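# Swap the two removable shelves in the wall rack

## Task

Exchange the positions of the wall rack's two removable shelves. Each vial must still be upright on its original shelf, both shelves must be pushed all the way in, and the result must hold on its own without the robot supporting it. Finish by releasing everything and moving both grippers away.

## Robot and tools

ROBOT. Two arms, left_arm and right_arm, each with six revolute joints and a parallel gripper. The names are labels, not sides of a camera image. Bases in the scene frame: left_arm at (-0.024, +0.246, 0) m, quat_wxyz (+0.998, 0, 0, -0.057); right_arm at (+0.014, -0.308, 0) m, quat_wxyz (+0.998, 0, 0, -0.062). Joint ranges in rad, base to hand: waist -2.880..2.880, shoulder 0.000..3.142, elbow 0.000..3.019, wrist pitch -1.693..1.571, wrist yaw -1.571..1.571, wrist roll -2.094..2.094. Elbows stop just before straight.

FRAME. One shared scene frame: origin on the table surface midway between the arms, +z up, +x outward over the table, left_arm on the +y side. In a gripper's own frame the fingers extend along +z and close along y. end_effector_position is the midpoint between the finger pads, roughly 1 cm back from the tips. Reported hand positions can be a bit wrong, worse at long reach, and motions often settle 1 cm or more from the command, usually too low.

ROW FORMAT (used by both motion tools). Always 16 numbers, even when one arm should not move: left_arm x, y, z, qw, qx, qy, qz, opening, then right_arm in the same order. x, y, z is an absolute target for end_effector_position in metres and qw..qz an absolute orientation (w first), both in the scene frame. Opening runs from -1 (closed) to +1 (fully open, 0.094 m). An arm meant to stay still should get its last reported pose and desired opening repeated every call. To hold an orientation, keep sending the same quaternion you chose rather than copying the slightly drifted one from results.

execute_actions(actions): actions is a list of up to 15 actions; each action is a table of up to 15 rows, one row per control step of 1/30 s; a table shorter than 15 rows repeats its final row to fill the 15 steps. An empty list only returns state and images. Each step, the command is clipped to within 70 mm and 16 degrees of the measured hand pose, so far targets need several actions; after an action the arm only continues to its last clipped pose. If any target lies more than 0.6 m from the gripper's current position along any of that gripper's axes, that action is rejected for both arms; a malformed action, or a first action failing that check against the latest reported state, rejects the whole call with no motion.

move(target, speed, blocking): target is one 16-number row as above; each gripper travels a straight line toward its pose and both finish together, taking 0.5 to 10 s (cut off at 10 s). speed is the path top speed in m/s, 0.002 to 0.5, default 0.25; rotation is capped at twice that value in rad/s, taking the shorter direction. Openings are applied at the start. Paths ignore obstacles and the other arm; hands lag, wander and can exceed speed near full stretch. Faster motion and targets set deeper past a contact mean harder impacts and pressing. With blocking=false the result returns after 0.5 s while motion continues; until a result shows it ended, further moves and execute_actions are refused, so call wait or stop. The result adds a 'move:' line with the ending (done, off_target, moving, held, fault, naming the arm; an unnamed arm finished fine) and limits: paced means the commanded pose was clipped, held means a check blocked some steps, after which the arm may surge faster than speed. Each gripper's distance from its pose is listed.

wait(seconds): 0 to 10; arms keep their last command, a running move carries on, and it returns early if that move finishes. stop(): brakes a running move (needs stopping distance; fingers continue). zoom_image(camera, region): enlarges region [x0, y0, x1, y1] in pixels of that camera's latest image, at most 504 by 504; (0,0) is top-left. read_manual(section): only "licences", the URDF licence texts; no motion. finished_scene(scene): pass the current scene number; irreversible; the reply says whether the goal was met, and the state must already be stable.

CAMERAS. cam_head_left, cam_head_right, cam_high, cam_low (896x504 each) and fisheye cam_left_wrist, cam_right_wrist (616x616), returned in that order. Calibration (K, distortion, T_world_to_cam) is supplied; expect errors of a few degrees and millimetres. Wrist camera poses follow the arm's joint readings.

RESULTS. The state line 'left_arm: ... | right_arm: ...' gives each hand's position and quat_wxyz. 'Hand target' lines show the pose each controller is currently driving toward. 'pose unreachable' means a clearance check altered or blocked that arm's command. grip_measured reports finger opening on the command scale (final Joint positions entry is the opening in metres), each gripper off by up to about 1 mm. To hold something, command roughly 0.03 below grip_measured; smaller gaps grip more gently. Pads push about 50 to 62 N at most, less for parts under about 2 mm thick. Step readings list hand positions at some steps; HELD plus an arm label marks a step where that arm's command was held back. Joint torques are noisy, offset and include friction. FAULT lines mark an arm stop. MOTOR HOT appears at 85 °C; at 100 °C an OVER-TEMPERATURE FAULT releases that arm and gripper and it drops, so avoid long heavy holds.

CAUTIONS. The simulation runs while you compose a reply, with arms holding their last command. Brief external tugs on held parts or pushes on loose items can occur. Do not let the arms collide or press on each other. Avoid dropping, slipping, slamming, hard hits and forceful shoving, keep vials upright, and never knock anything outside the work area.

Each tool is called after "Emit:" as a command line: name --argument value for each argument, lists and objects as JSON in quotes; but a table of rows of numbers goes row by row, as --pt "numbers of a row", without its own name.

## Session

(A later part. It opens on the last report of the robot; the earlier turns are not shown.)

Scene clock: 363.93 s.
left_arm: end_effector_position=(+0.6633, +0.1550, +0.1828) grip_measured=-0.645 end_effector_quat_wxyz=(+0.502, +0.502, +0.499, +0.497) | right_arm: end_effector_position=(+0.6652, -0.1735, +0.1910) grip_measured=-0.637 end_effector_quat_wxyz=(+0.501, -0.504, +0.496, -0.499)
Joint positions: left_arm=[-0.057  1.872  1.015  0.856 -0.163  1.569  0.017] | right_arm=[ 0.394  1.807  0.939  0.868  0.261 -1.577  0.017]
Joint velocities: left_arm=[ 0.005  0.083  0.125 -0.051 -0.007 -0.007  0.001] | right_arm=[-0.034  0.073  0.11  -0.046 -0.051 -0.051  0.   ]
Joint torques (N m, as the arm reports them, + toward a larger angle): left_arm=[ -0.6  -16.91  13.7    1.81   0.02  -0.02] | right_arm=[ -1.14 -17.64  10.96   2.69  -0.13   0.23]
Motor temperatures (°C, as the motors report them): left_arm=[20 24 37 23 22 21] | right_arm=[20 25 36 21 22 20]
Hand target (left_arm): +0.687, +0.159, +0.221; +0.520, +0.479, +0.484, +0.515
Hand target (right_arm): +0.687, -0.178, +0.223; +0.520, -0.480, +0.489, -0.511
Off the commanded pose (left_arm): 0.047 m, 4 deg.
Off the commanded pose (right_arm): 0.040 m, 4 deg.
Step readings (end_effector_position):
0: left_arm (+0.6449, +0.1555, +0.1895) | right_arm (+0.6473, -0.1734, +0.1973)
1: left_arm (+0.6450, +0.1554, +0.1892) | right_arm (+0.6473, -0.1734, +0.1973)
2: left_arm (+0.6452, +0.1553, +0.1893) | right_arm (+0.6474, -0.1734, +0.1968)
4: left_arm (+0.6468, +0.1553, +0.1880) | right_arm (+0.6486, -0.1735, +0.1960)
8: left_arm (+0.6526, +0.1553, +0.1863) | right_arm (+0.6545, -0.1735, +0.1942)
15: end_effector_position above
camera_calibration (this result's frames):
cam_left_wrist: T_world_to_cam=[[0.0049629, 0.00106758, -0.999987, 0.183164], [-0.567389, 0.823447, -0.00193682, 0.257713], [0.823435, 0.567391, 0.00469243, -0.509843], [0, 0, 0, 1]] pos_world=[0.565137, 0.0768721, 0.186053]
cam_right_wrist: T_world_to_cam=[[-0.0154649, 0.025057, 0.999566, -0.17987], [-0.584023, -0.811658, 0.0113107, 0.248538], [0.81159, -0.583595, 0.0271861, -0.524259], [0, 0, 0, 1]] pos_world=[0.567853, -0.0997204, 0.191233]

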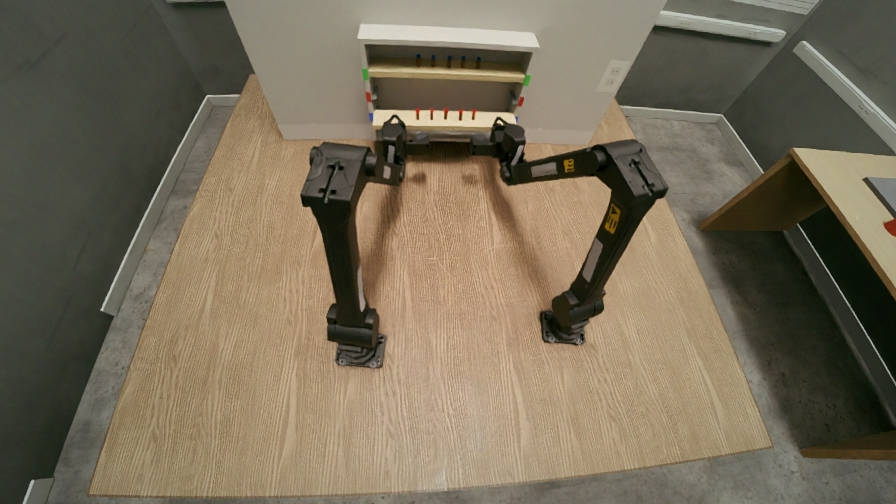

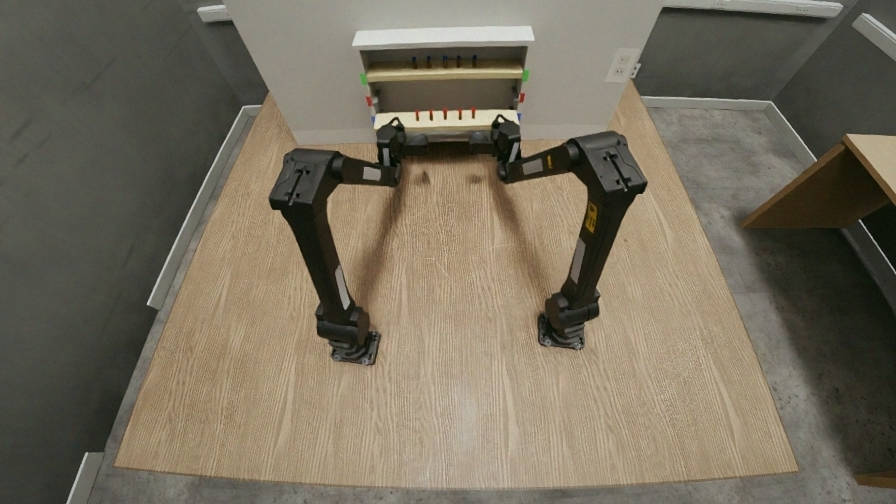

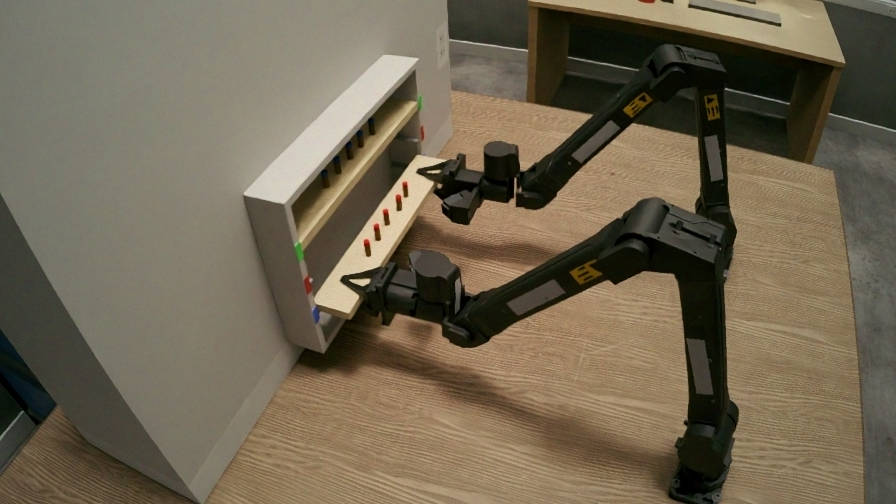

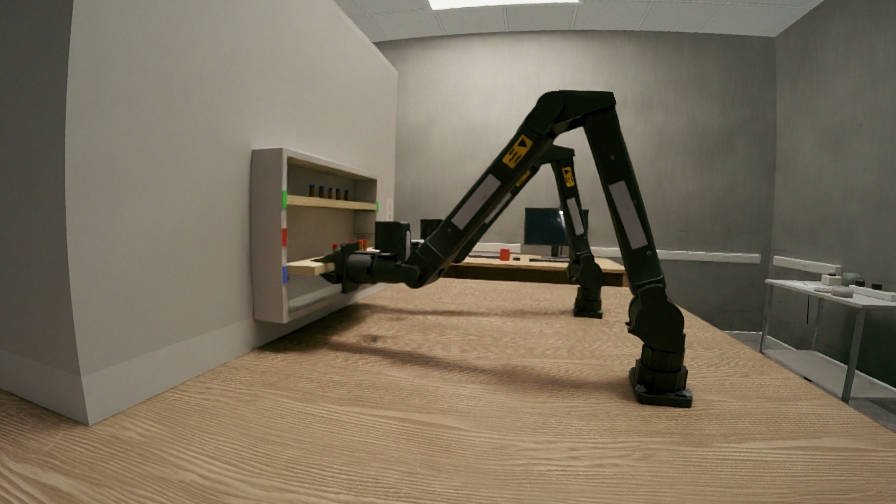

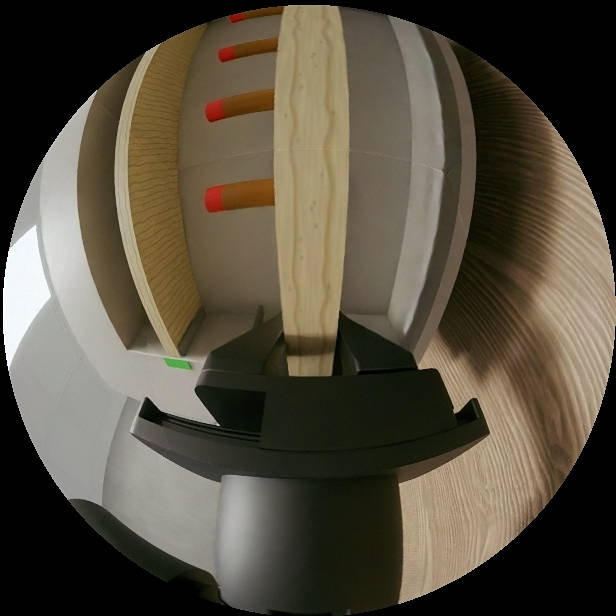

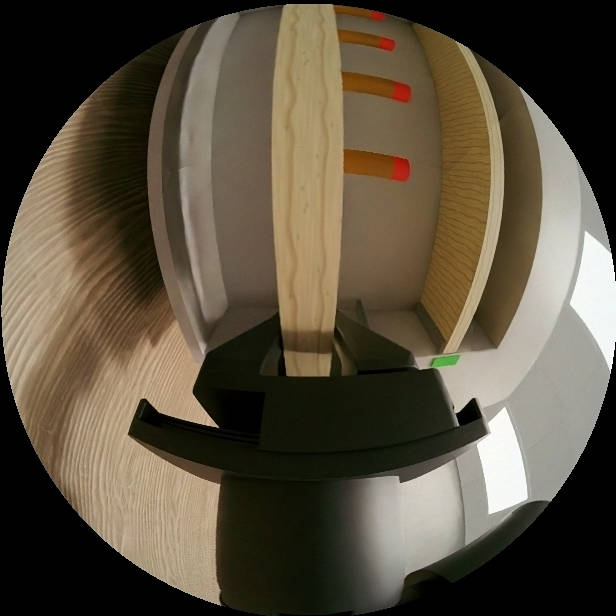

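Emit:
execute_actions --actions '[[[0.693,0.159,0.220,0.521,0.479,0.485,0.515,-0.68,0.692,-0.177,0.222,0.520,-0.480,0.489,-0.511,-0.68],[0.695,0.159,0.220,0.521,0.479,0.485,0.515,-0.68,0.694,-0.177,0.222,0.520,-0.480,0.489,-0.511,-0.68],[0.6975,0.159,0.220,0.521,0.479,0.485,0.515,-0.68,0.6965,-0.177,0.222,0.520,-0.480,0.489,-0.511,-0.68],[0.700,0.159,0.220,0.521,0.479,0.485,0.515,-0.68,0.699,-0.177,0.221,0.520,-0.480,0.489,-0.511,-0.68],[0.7025,0.159,0.220,0.521,0.479,0.485,0.515,-0.68,0.7015,-0.177,0.221,0.520,-0.480,0.489,-0.511,-0.68],[0.705,0.159,0.219,0.521,0.479,0.485,0.515,-0.68,0.704,-0.177,0.220,0.520,-0.480,0.489,-0.511,-0.68],[0.7075,0.159,0.219,0.521,0.479,0.485,0.515,-0.68,0.7065,-0.177,0.220,0.520,-0.480,0.489,-0.511,-0.68],[0.710,0.159,0.219,0.521,0.479,0.485,0.515,-0.68,0.709,-0.177,0.220,0.520,-0.480,0.489,-0.511,-0.68],[0.7125,0.159,0.218,0.521,0.479,0.485,0.515,-0.68,0.7115,-0.177,0.219,0.520,-0.480,0.489,-0.511,-0.68],[0.715,0.159,0.218,0.521,0.479,0.485,0.515,-0.68,0.714,-0.177,0.219,0.520,-0.480,0.489,-0.511,-0.68],[0.7175,0.159,0.218,0.521,0.479,0.485,0.515,-0.68,0.7165,-0.177,0.219,0.520,-0.480,0.489,-0.511,-0.68],[0.720,0.159,0.217,0.521,0.479,0.485,0.515,-0.68,0.719,-0.177,0.218,0.520,-0.480,0.489,-0.511,-0.68],[0.7225,0.159,0.217,0.521,0.479,0.485,0.515,-0.68,0.7215,-0.177,0.218,0.520,-0.480,0.489,-0.511,-0.68],[0.725,0.159,0.217,0.521,0.479,0.485,0.515,-0.68,0.724,-0.177,0.218,0.520,-0.480,0.489,-0.511,-0.68],[0.7275,0.159,0.216,0.521,0.479,0.485,0.515,-0.68,0.7265,-0.177,0.217,0.520,-0.480,0.489,-0.511,-0.68]],[[0.730,0.159,0.216,0.521,0.479,0.485,0.515,-0.68,0.729,-0.177,0.217,0.520,-0.480,0.489,-0.511,-0.68],[0.7325,0.159,0.216,0.521,0.479,0.485,0.515,-0.68,0.7315,-0.177,0.217,0.520,-0.480,0.489,-0.511,-0.68],[0.735,0.159,0.215,0.521,0.479,0.485,0.515,-0.68,0.734,-0.177,0.216,0.520,-0.480,0.489,-0.511,-0.68],[0.7375,0.159,0.215,0.521,0.479,0.485,0.515,-0.68,0.7365,-0.177,0.216,0.520,-0.480,0.489,-0.511,-0.68],[0.740,0.159,0.215,0.521,0.479,0.485,0.515,-0.68,0.739,-0.177,0.216,0.520,-0.480,0.489,-0.511,-0.68],[0.742,0.159,0.214,0.521,0.479,0.485,0.515,-0.68,0.741,-0.177,0.215,0.520,-0.480,0.489,-0.511,-0.68],[0.744,0.159,0.214,0.521,0.479,0.485,0.515,-0.68,0.743,-0.177,0.215,0.520,-0.480,0.489,-0.511,-0.68],[0.7455,0.159,0.213,0.521,0.479,0.485,0.515,-0.68,0.7445,-0.177,0.214,0.520,-0.480,0.489,-0.511,-0.68],[0.747,0.159,0.213,0.521,0.479,0.485,0.515,-0.68,0.746,-0.177,0.214,0.520,-0.480,0.489,-0.511,-0.68],[0.748,0.159,0.213,0.521,0.479,0.485,0.515,-0.68,0.747,-0.177,0.214,0.520,-0.480,0.489,-0.511,-0.68]]]'

Scene clock: 394.60 s.
left_arm: end_effector_position=(+0.7231, +0.1547, +0.1746) grip_measured=-0.645 end_effector_quat_wxyz=(+0.502, +0.501, +0.499, +0.498) | right_arm: end_effector_position=(+0.7249, -0.1728, +0.1825) grip_measured=-0.637 end_effector_quat_wxyz=(+0.501, -0.503, +0.497, -0.499)
Joint positions: left_arm=[-0.041  1.997  1.204  0.792 -0.149  1.569  0.017] | right_arm=[ 0.367  1.933  1.117  0.816  0.236 -1.576  0.017]
Joint velocities: left_arm=[-0.015 -0.005  0.007 -0.017  0.051  0.007 -0.002] | right_arm=[-0.005 -0.015  0.007 -0.012 -0.051 -0.051 -0.   ]
Joint torques (N m, as the arm reports them, + toward a larger angle): left_arm=[ -0.83 -18.18  14.3    1.77   0.05  -0.04] | right_arm=[ -0.41 -19.88  11.28   2.61  -0.08   0.28]
Motor temperatures (°C, as the motors report them): left_arm=[20 25 39 23 21 21] | right_arm=[20 25 38 21 22 20]
Hand target (left_arm): +0.743, +0.159, +0.214; +0.520, +0.479, +0.485, +0.515
Hand target (right_arm): +0.743, -0.178, +0.215; +0.520, -0.479, +0.489, -0.511
Off the commanded pose (left_arm): 0.046 m, 4 deg.
Off the commanded pose (right_arm): 0.039 m, 4 deg.
Step readings (end_effector_position; steps 1 to 15: 1st action; 16 to 30: 2nd action):
0: left_arm (+0.6663, +0.1550, +0.1826) | right_arm (+0.6682, -0.1736, +0.1909)
1: left_arm (+0.6663, +0.1550, +0.1826) | right_arm (+0.6682, -0.1735, +0.1909)
2: left_arm (+0.6665, +0.1549, +0.1826) | right_arm (+0.6685, -0.1734, +0.1908)
4: left_arm (+0.6686, +0.1549, +0.1827) | right_arm (+0.6704, -0.1734, +0.1909)
8: left_arm (+0.6781, +0.1551, +0.1839) | right_arm (+0.6802, -0.1731, +0.1915)
15: left_arm (+0.6970, +0.1550, +0.1802) | right_arm (+0.6988, -0.1730, +0.1879)
16: left_arm (+0.6993, +0.1548, +0.1792) | right_arm (+0.7012, -0.1731, +0.1874)
17: left_arm (+0.7018, +0.1548, +0.1784) | right_arm (+0.7036, -0.1730, +0.1863)
19: left_arm (+0.7065, +0.1547, +0.1768) | right_arm (+0.7083, -0.1732, +0.1850)
23: left_arm (+0.7156, +0.1547, +0.1745) | right_arm (+0.7175, -0.1730, +0.1826)
30: end_effector_position above
camera_calibration (this result's frames):
cam_left_wrist: T_world_to_cam=[[0.00533505, 0.00100155, -0.999985, 0.174411], [-0.568958, 0.822364, -0.00221181, 0.293211], [0.822349, 0.568961, 0.00495719, -0.558387], [0, 0, 0, 1]] pos_world=[0.625083, 0.0763994, 0.177825]
cam_right_wrist: T_world_to_cam=[[-0.0161562, 0.0237486, 0.999587, -0.170221], [-0.585268, -0.81078, 0.00980319, 0.285391], [0.810679, -0.584868, 0.0269984, -0.571583], [0, 0, 0, 1]] pos_world=[0.62765, -0.0988689, 0.182784]

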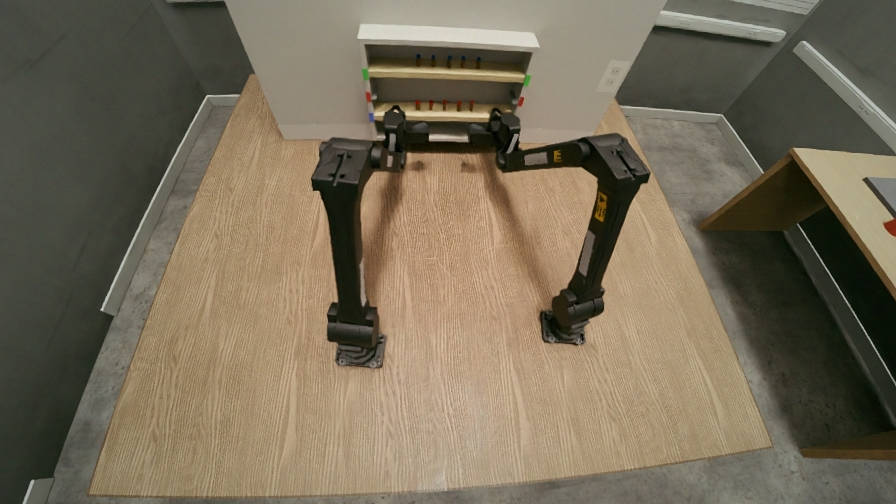

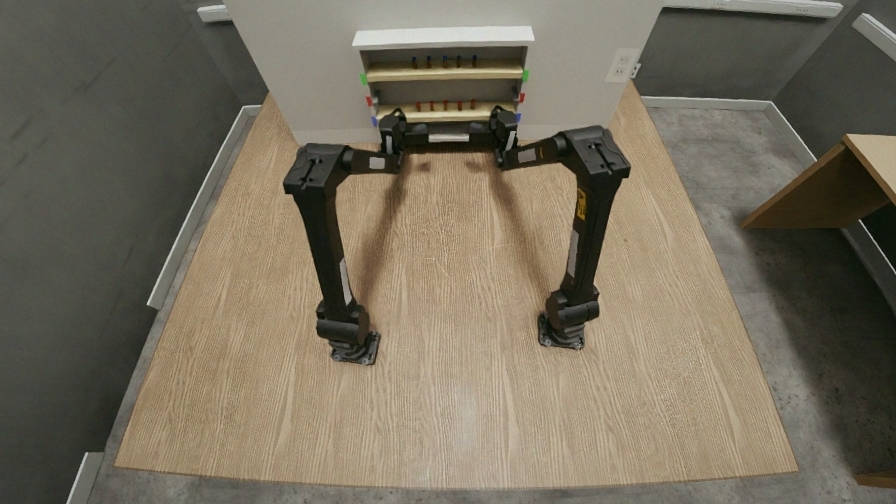

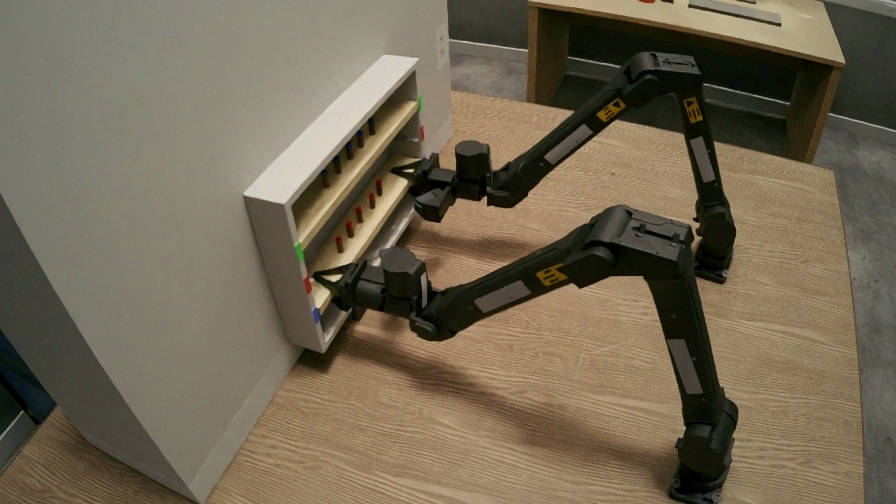

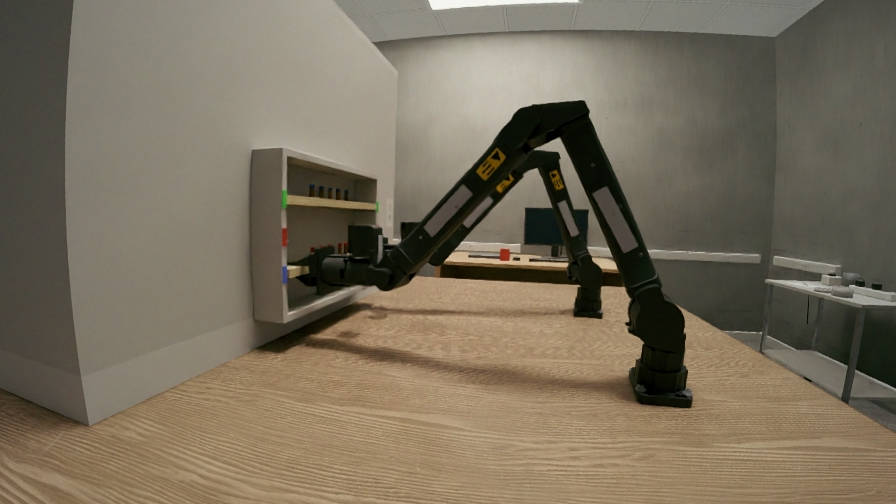

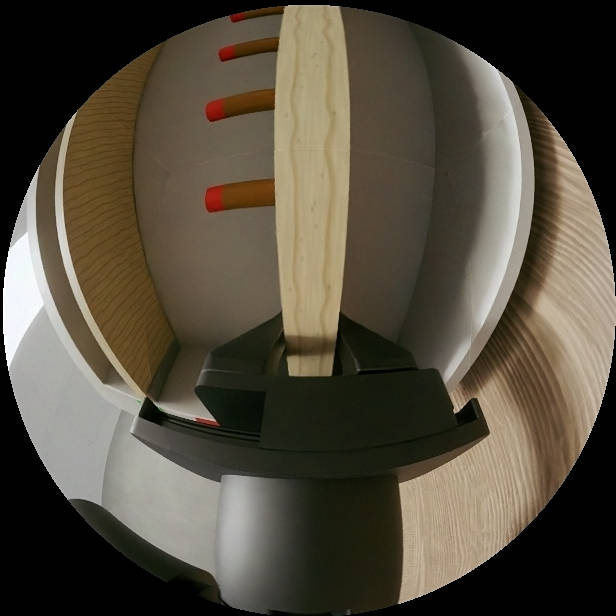

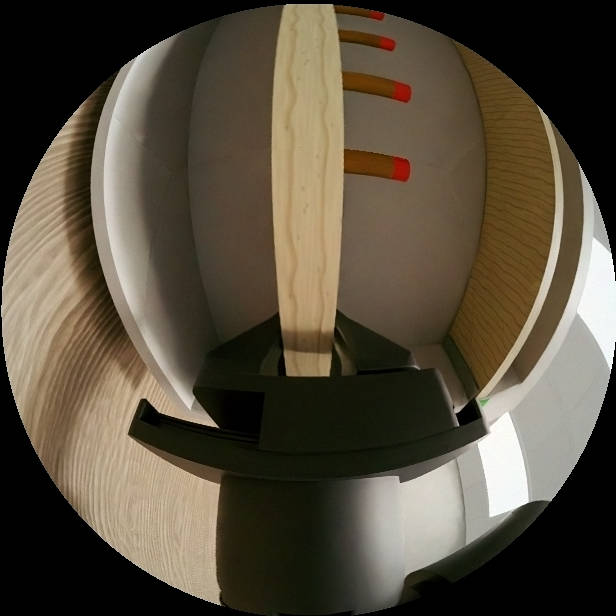

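Emit:
execute_actions --actions '[[[0.746,0.159,0.210,0.520,0.480,0.486,0.514,-0.68,0.745,-0.177,0.211,0.519,-0.481,0.490,-0.510,-0.68],[0.744,0.158,0.207,0.519,0.481,0.487,0.513,-0.68,0.743,-0.176,0.208,0.518,-0.482,0.4905,-0.5095,-0.68],[0.742,0.158,0.204,0.518,0.482,0.487,0.513,-0.68,0.741,-0.176,0.205,0.517,-0.483,0.491,-0.509,-0.68],[0.740,0.157,0.202,0.517,0.483,0.488,0.512,-0.68,0.739,-0.175,0.203,0.516,-0.484,0.4915,-0.5085,-0.68],[0.738,0.157,0.200,0.516,0.484,0.489,0.511,-0.68,0.737,-0.175,0.201,0.515,-0.485,0.492,-0.508,-0.68],[0.736,0.157,0.198,0.515,0.485,0.489,0.511,-0.68,0.735,-0.175,0.199,0.514,-0.486,0.492,-0.508,-0.68],[0.736,0.157,0.1965,0.5145,0.4855,0.4895,0.5105,-0.68,0.735,-0.175,0.1975,0.513,-0.487,0.4925,-0.5075,-0.68],[0.736,0.157,0.195,0.514,0.486,0.490,0.510,-0.68,0.735,-0.175,0.196,0.5125,-0.4875,0.493,-0.507,-0.68],[0.736,0.157,0.1935,0.5135,0.4865,0.4905,0.5095,-0.68,0.735,-0.175,0.1945,0.512,-0.488,0.493,-0.507,-0.68],[0.736,0.157,0.192,0.513,0.487,0.491,0.509,-0.68,0.735,-0.175,0.193,0.511,-0.489,0.4935,-0.5065,-0.68],[0.736,0.157,0.1905,0.5125,0.4875,0.4915,0.5085,-0.68,0.735,-0.175,0.1915,0.5105,-0.4895,0.494,-0.506,-0.68],[0.736,0.157,0.189,0.512,0.488,0.492,0.508,-0.68,0.735,-0.175,0.190,0.510,-0.490,0.494,-0.506,-0.68]]]'

Emit:
zoom_image --camera "cam_low" --region '[270, 180, 390, 300]'

Scene clock: 411.37 s.
left_arm: end_effector_position=(+0.7232, +0.1547, +0.1737) grip_measured=-0.645 end_effector_quat_wxyz=(+0.501, +0.502, +0.499, +0.498) | right_arm: end_effector_position=(+0.7252, -0.1728, +0.1796) grip_measured=-0.637 end_effector_quat_wxyz=(+0.501, -0.503, +0.498, -0.498)
Joint positions: left_arm=[-0.041  1.998  1.204  0.792 -0.149  1.571  0.017] | right_arm=[ 0.367  1.938  1.117  0.818  0.236 -1.572  0.017]
Joint velocities: left_arm=[-0.005  0.015  0.027  0.007  0.022 -0.066  0.   ] | right_arm=[-0.005 -0.015  0.017 -0.012 -0.037  0.037  0.002]
Joint torques (N m, as the arm reports them, + toward a larger angle): left_arm=[ -1.26 -17.99  11.21   2.35  -0.17  -0.09] | right_arm=[ -0.08 -19.2    8.83   3.38   0.29   0.18]
Motor temperatures (°C, as the motors report them): left_arm=[20 25 40 23 21 21] | right_arm=[20 25 39 21 22 20]
Hand target (left_arm): +0.735, +0.157, +0.189; +0.512, +0.488, +0.492, +0.508
Hand target (right_arm): +0.734, -0.175, +0.190; +0.510, -0.490, +0.494, -0.506
Off the commanded pose (left_arm): 0.020 m, 2 deg.
Off the commanded pose (right_arm): 0.014 m, 2 deg.
Step readings (end_effector_position):
0: left_arm (+0.7231, +0.1547, +0.1745) | right_arm (+0.7249, -0.1728, +0.1824)
1: left_arm (+0.7231, +0.1547, +0.1745) | right_arm (+0.7249, -0.1728, +0.1824)
2: left_arm (+0.7231, +0.1547, +0.1745) | right_arm (+0.7249, -0.1728, +0.1822)
4: left_arm (+0.7231, +0.1547, +0.1745) | right_arm (+0.7250, -0.1728, +0.1819)
8: left_arm (+0.7232, +0.1547, +0.1742) | right_arm (+0.7250, -0.1728, +0.1814)
15: end_effector_position above
camera_calibration (this result's frames):
cam_left_wrist: T_world_to_cam=[[0.00384302, 0.00390395, -0.999985, 0.174112], [-0.568642, 0.822585, 0.00102604, 0.292472], [0.822576, 0.568629, 0.00538116, -0.558567], [0, 0, 0, 1]] pos_world=[0.625107, 0.0763547, 0.176815]
cam_right_wrist: T_world_to_cam=[[-0.0135217, 0.0209731, 0.999689, -0.169701], [-0.585864, -0.810359, 0.00907665, 0.286141], [0.810297, -0.585559, 0.0232448, -0.570912], [0, 0, 0, 1]] pos_world=[0.627953, -0.0988663, 0.180322]

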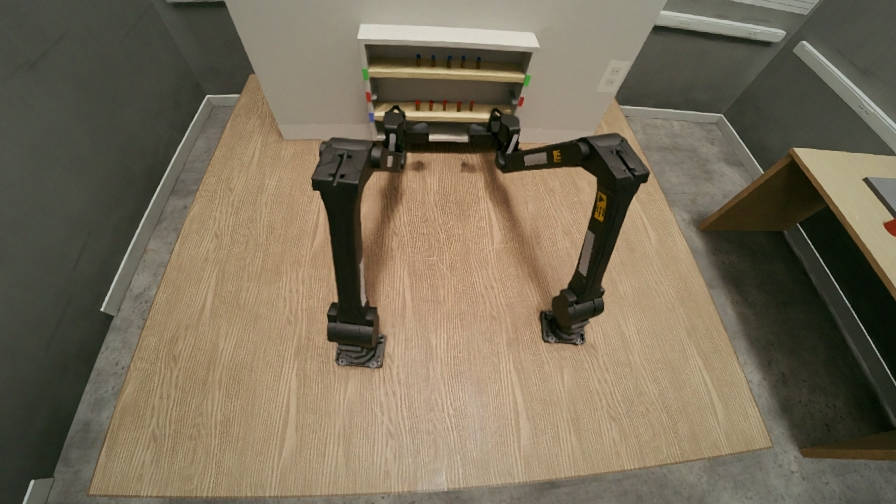

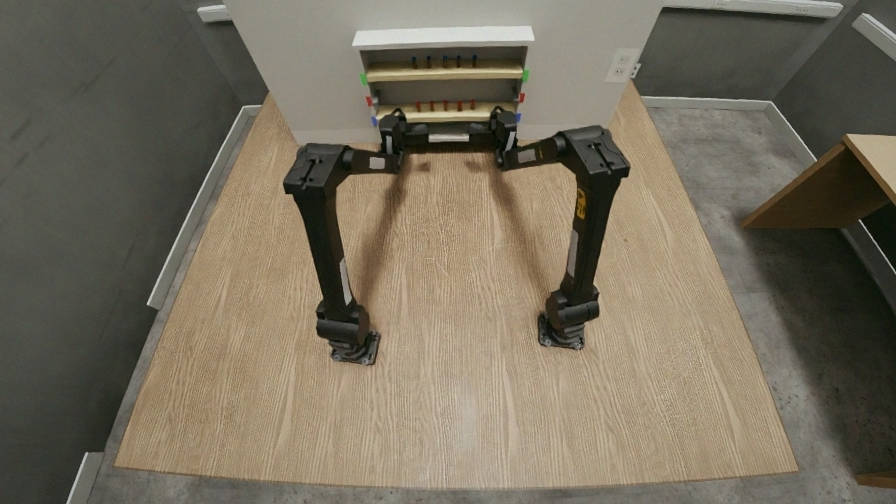

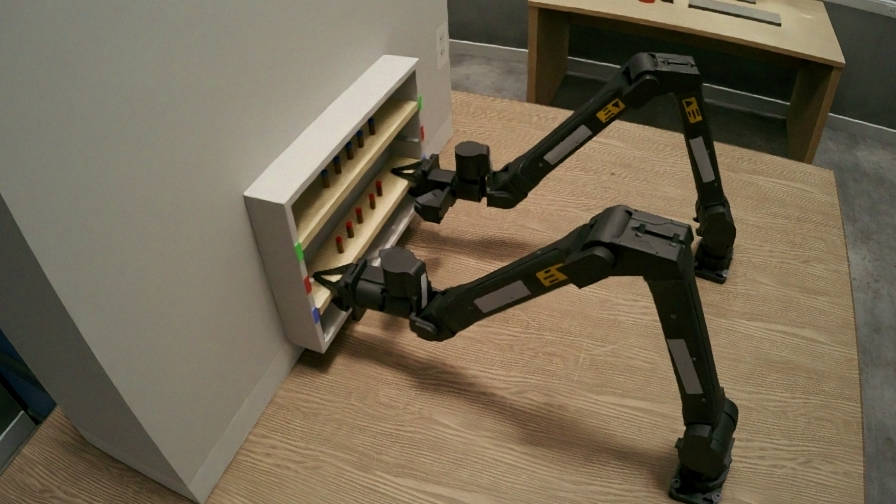

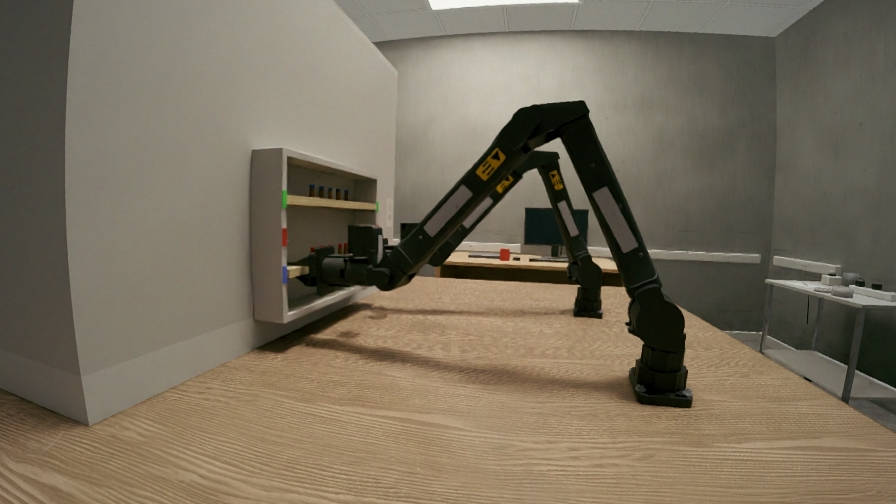

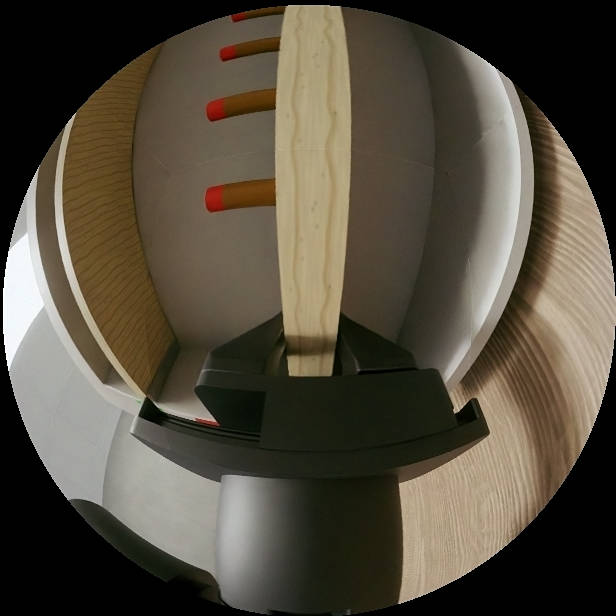

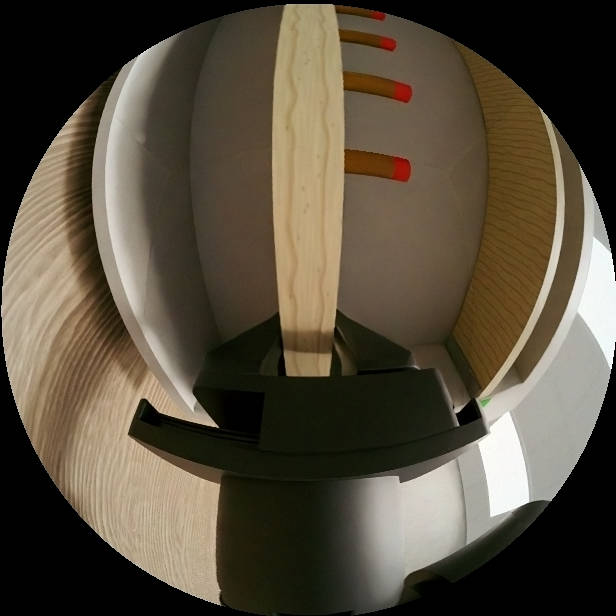

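Region (270, 180, 390, 300) of cam_low's 896x504 image, scaled by 4.200, with more detail than that image has.

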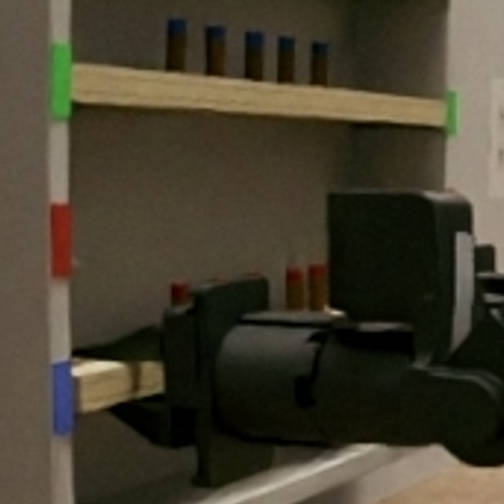

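Emit:
execute_actions --actions '[[[0.736,0.157,0.189,0.512,0.488,0.492,0.508,-0.62,0.735,-0.175,0.190,0.510,-0.490,0.494,-0.506,-0.62],[0.736,0.157,0.189,0.512,0.488,0.492,0.508,-0.56,0.735,-0.175,0.190,0.510,-0.490,0.494,-0.506,-0.56],[0.736,0.157,0.189,0.512,0.488,0.492,0.508,-0.45,0.735,-0.175,0.190,0.510,-0.490,0.494,-0.506,-0.45],[0.735,0.157,0.190,0.512,0.488,0.492,0.508,-0.3,0.734,-0.175,0.190,0.510,-0.490,0.494,-0.506,-0.3],[0.733,0.156,0.191,0.512,0.488,0.492,0.508,-0.15,0.732,-0.174,0.190,0.510,-0.490,0.494,-0.506,-0.15],[0.731,0.156,0.192,0.513,0.487,0.491,0.509,0,0.730,-0.174,0.191,0.510,-0.490,0.494,-0.506,0],[0.729,0.155,0.193,0.513,0.487,0.491,0.509,0.1,0.728,-0.173,0.191,0.510,-0.490,0.494,-0.506,0.1],[0.727,0.155,0.194,0.514,0.486,0.490,0.510,0.2,0.726,-0.173,0.191,0.510,-0.490,0.494,-0.506,0.2],[0.725,0.154,0.195,0.514,0.486,0.490,0.510,0.2,0.724,-0.172,0.192,0.510,-0.490,0.494,-0.506,0.2],[0.723,0.154,0.196,0.514,0.486,0.490,0.510,0.2,0.722,-0.172,0.192,0.510,-0.490,0.494,-0.506,0.2],[0.721,0.153,0.197,0.515,0.485,0.489,0.511,0.2,0.720,-0.171,0.192,0.510,-0.490,0.494,-0.506,0.2],[0.719,0.153,0.198,0.515,0.485,0.489,0.511,0.2,0.718,-0.171,0.193,0.510,-0.490,0.494,-0.506,0.2],[0.717,0.152,0.199,0.515,0.485,0.489,0.511,0.2,0.716,-0.170,0.193,0.510,-0.490,0.494,-0.506,0.2],[0.714,0.152,0.200,0.515,0.485,0.489,0.511,0.2,0.714,-0.170,0.193,0.510,-0.490,0.494,-0.506,0.2],[0.711,0.152,0.200,0.515,0.485,0.489,0.511,0.2,0.711,-0.170,0.193,0.510,-0.490,0.494,-0.506,0.2]],[[0.707,0.152,0.200,0.515,0.485,0.489,0.511,0.2,0.707,-0.170,0.193,0.510,-0.490,0.494,-0.506,0.2],[0.703,0.152,0.200,0.515,0.485,0.489,0.511,0.2,0.703,-0.170,0.193,0.510,-0.490,0.494,-0.506,0.2],[0.699,0.152,0.200,0.515,0.485,0.489,0.511,0.2,0.699,-0.170,0.193,0.510,-0.490,0.494,-0.506,0.2],[0.695,0.152,0.200,0.515,0.485,0.489,0.511,0.2,0.695,-0.170,0.193,0.510,-0.490,0.494,-0.506,0.2],[0.691,0.152,0.200,0.515,0.485,0.489,0.511,0.2,0.691,-0.170,0.193,0.510,-0.490,0.494,-0.506,0.2],[0.687,0.152,0.200,0.515,0.485,0.489,0.511,0.2,0.687,-0.170,0.193,0.510,-0.490,0.494,-0.506,0.2],[0.683,0.152,0.200,0.515,0.485,0.489,0.511,0.2,0.683,-0.170,0.193,0.510,-0.490,0.494,-0.506,0.2],[0.679,0.152,0.200,0.515,0.485,0.489,0.511,0.2,0.679,-0.170,0.193,0.510,-0.490,0.494,-0.506,0.2],[0.675,0.152,0.200,0.515,0.485,0.489,0.511,0.2,0.675,-0.170,0.193,0.510,-0.490,0.494,-0.506,0.2],[0.671,0.152,0.200,0.515,0.485,0.489,0.511,0.2,0.671,-0.170,0.193,0.510,-0.490,0.494,-0.506,0.2],[0.667,0.152,0.200,0.515,0.485,0.489,0.511,0.2,0.667,-0.170,0.193,0.510,-0.490,0.494,-0.506,0.2],[0.663,0.152,0.200,0.515,0.485,0.489,0.511,0.2,0.663,-0.170,0.193,0.510,-0.490,0.494,-0.506,0.2],[0.659,0.152,0.200,0.515,0.485,0.489,0.511,0.2,0.659,-0.170,0.193,0.510,-0.490,0.494,-0.506,0.2],[0.655,0.152,0.200,0.515,0.485,0.489,0.511,0.2,0.655,-0.170,0.193,0.510,-0.490,0.494,-0.506,0.2],[0.650,0.152,0.200,0.515,0.485,0.489,0.511,0.2,0.650,-0.170,0.193,0.510,-0.490,0.494,-0.506,0.2]]]'

Scene clock: 441.40 s.
left_arm: end_effector_position=(+0.6632, +0.1570, +0.1686) grip_measured=+0.198 end_effector_quat_wxyz=(+0.495, +0.502, +0.503, +0.499) | right_arm: end_effector_position=(+0.6643, -0.1765, +0.1857) grip_measured=+0.197 end_effector_quat_wxyz=(+0.501, -0.494, +0.500, -0.505)
Joint positions: left_arm=[-0.058  1.897  1.011  0.875 -0.176  1.571  0.056] | right_arm=[ 0.395  1.825  0.933  0.906  0.282 -1.572  0.056]
Joint velocities: left_arm=[-0.054 -0.259 -0.339  0.164 -0.022  0.007  0.   ] | right_arm=[ 0.083 -0.2   -0.339  0.149  0.051  0.022 -0.001]
Joint torques (N m, as the arm reports them, + toward a larger angle): left_arm=[ -2.04 -19.3    6.78   3.06  -0.33  -0.05] | right_arm=[  1.38 -19.08   5.27   3.35   0.36   0.19]
Motor temperatures (°C, as the motors report them): left_arm=[20 25 38 23 21 21] | right_arm=[20 26 36 21 22 20]
Hand target (left_arm): +0.652, +0.153, +0.198; +0.515, +0.485, +0.489, +0.511
Hand target (right_arm): +0.651, -0.171, +0.192; +0.510, -0.490, +0.494, -0.506
Off the commanded pose (left_arm): 0.034 m, 4 deg.
Off the commanded pose (right_arm): 0.017 m, 1 deg.
Step readings (end_effector_position; steps 1 to 15: 1st action; 16 to 30: 2nd action):
0: left_arm (+0.7232, +0.1547, +0.1737) | right_arm (+0.7252, -0.1728, +0.1796)
1: left_arm (+0.7232, +0.1547, +0.1737) | right_arm (+0.7252, -0.1728, +0.1796)
2: left_arm (+0.7232, +0.1547, +0.1737) | right_arm (+0.7252, -0.1728, +0.1796)
4: left_arm (+0.7232, +0.1547, +0.1737) | right_arm (+0.7252, -0.1728, +0.1797)
8: left_arm (+0.7232, +0.1550, +0.1737) | right_arm (+0.7252, -0.1736, +0.1806)
15: left_arm (+0.7211, +0.1569, +0.1730) | right_arm (+0.7216, -0.1764, +0.1832)
16: left_arm (+0.7188, +0.1571, +0.1718) | right_arm (+0.7194, -0.1772, +0.1836)
17: left_arm (+0.7159, +0.1577, +0.1700) | right_arm (+0.7164, -0.1779, +0.1838)
19: left_arm (+0.7082, +0.1584, +0.1665) | right_arm (+0.7092, -0.1793, +0.1842)
23: left_arm (+0.6915, +0.1588, +0.1623) | right_arm (+0.6930, -0.1795, +0.1846)
30: end_effector_position above
camera_calibration (this result's frames):
cam_left_wrist: T_world_to_cam=[[-0.00483599, 0.00550391, -0.999973, 0.174758], [-0.577671, 0.816237, 0.0072863, 0.262399], [0.816256, 0.57769, -0.000767866, -0.506755], [0, 0, 0, 1]] pos_world=[0.566067, 0.0776063, 0.172453]
cam_right_wrist: T_world_to_cam=[[-0.028609, 0.0169888, 0.999446, -0.167177], [-0.599731, -0.800194, -0.00356534, 0.26083], [0.79969, -0.599501, 0.0330814, -0.521115], [0, 0, 0, 1]] pos_world=[0.568376, -0.100855, 0.185254]

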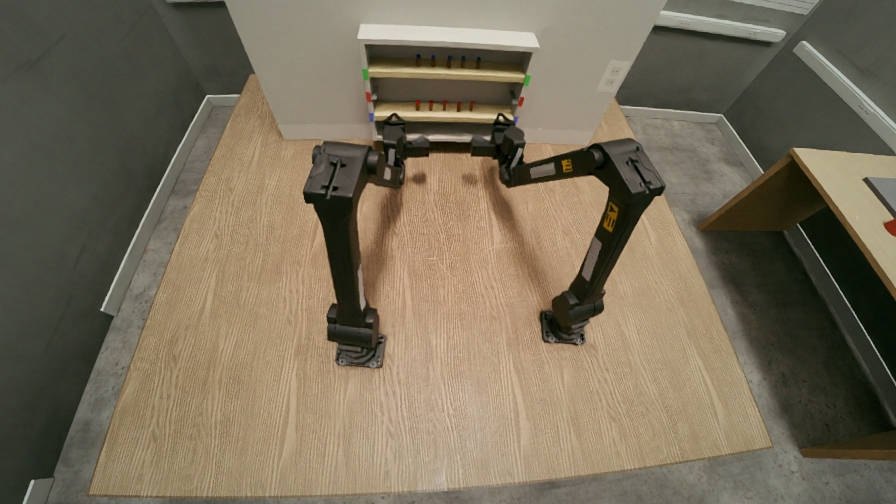

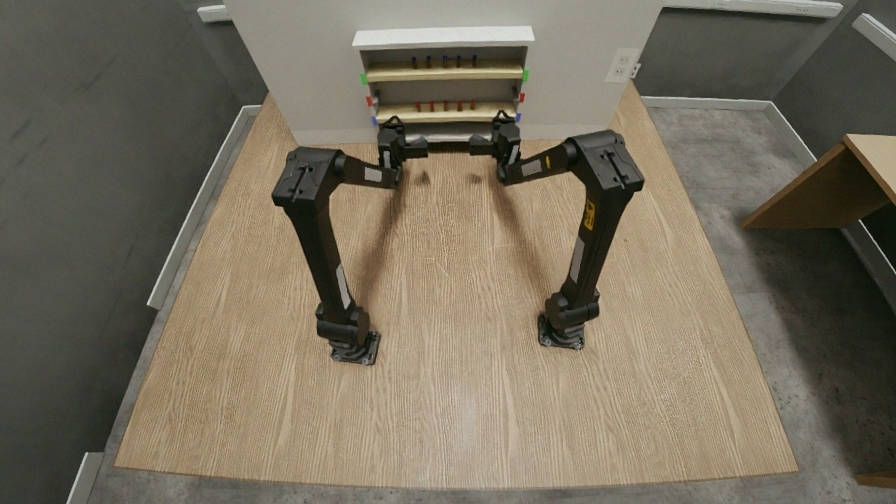

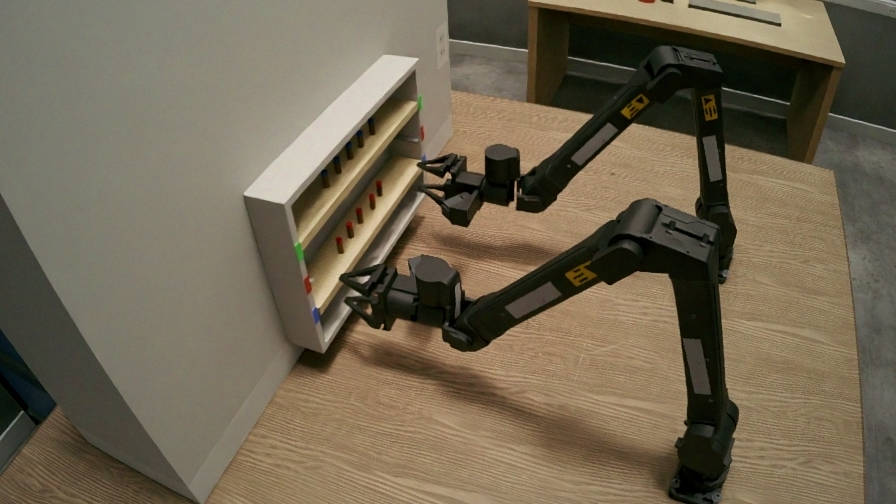

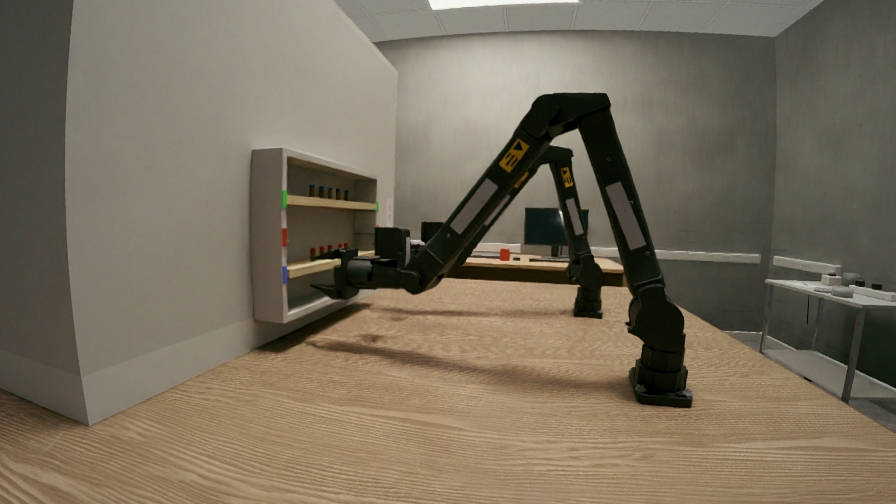

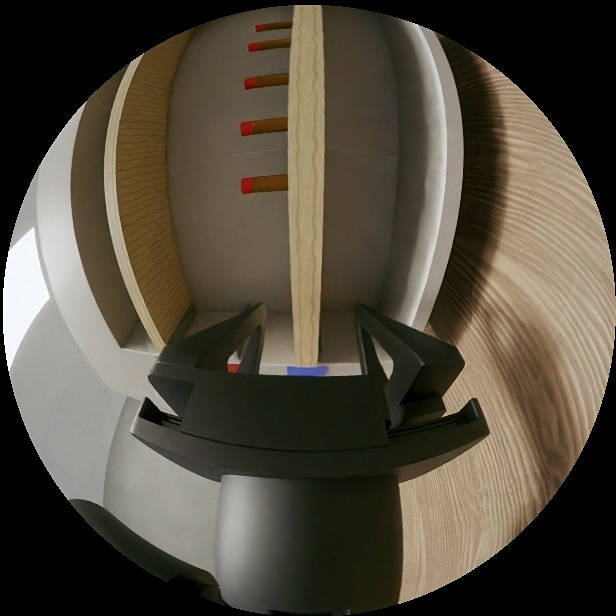

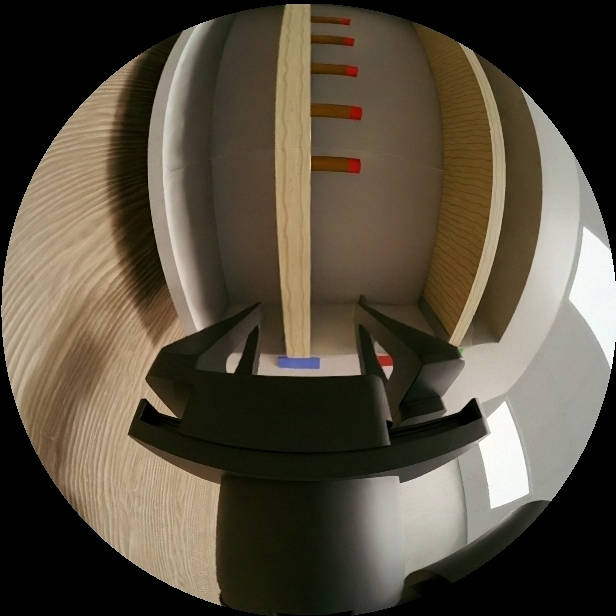

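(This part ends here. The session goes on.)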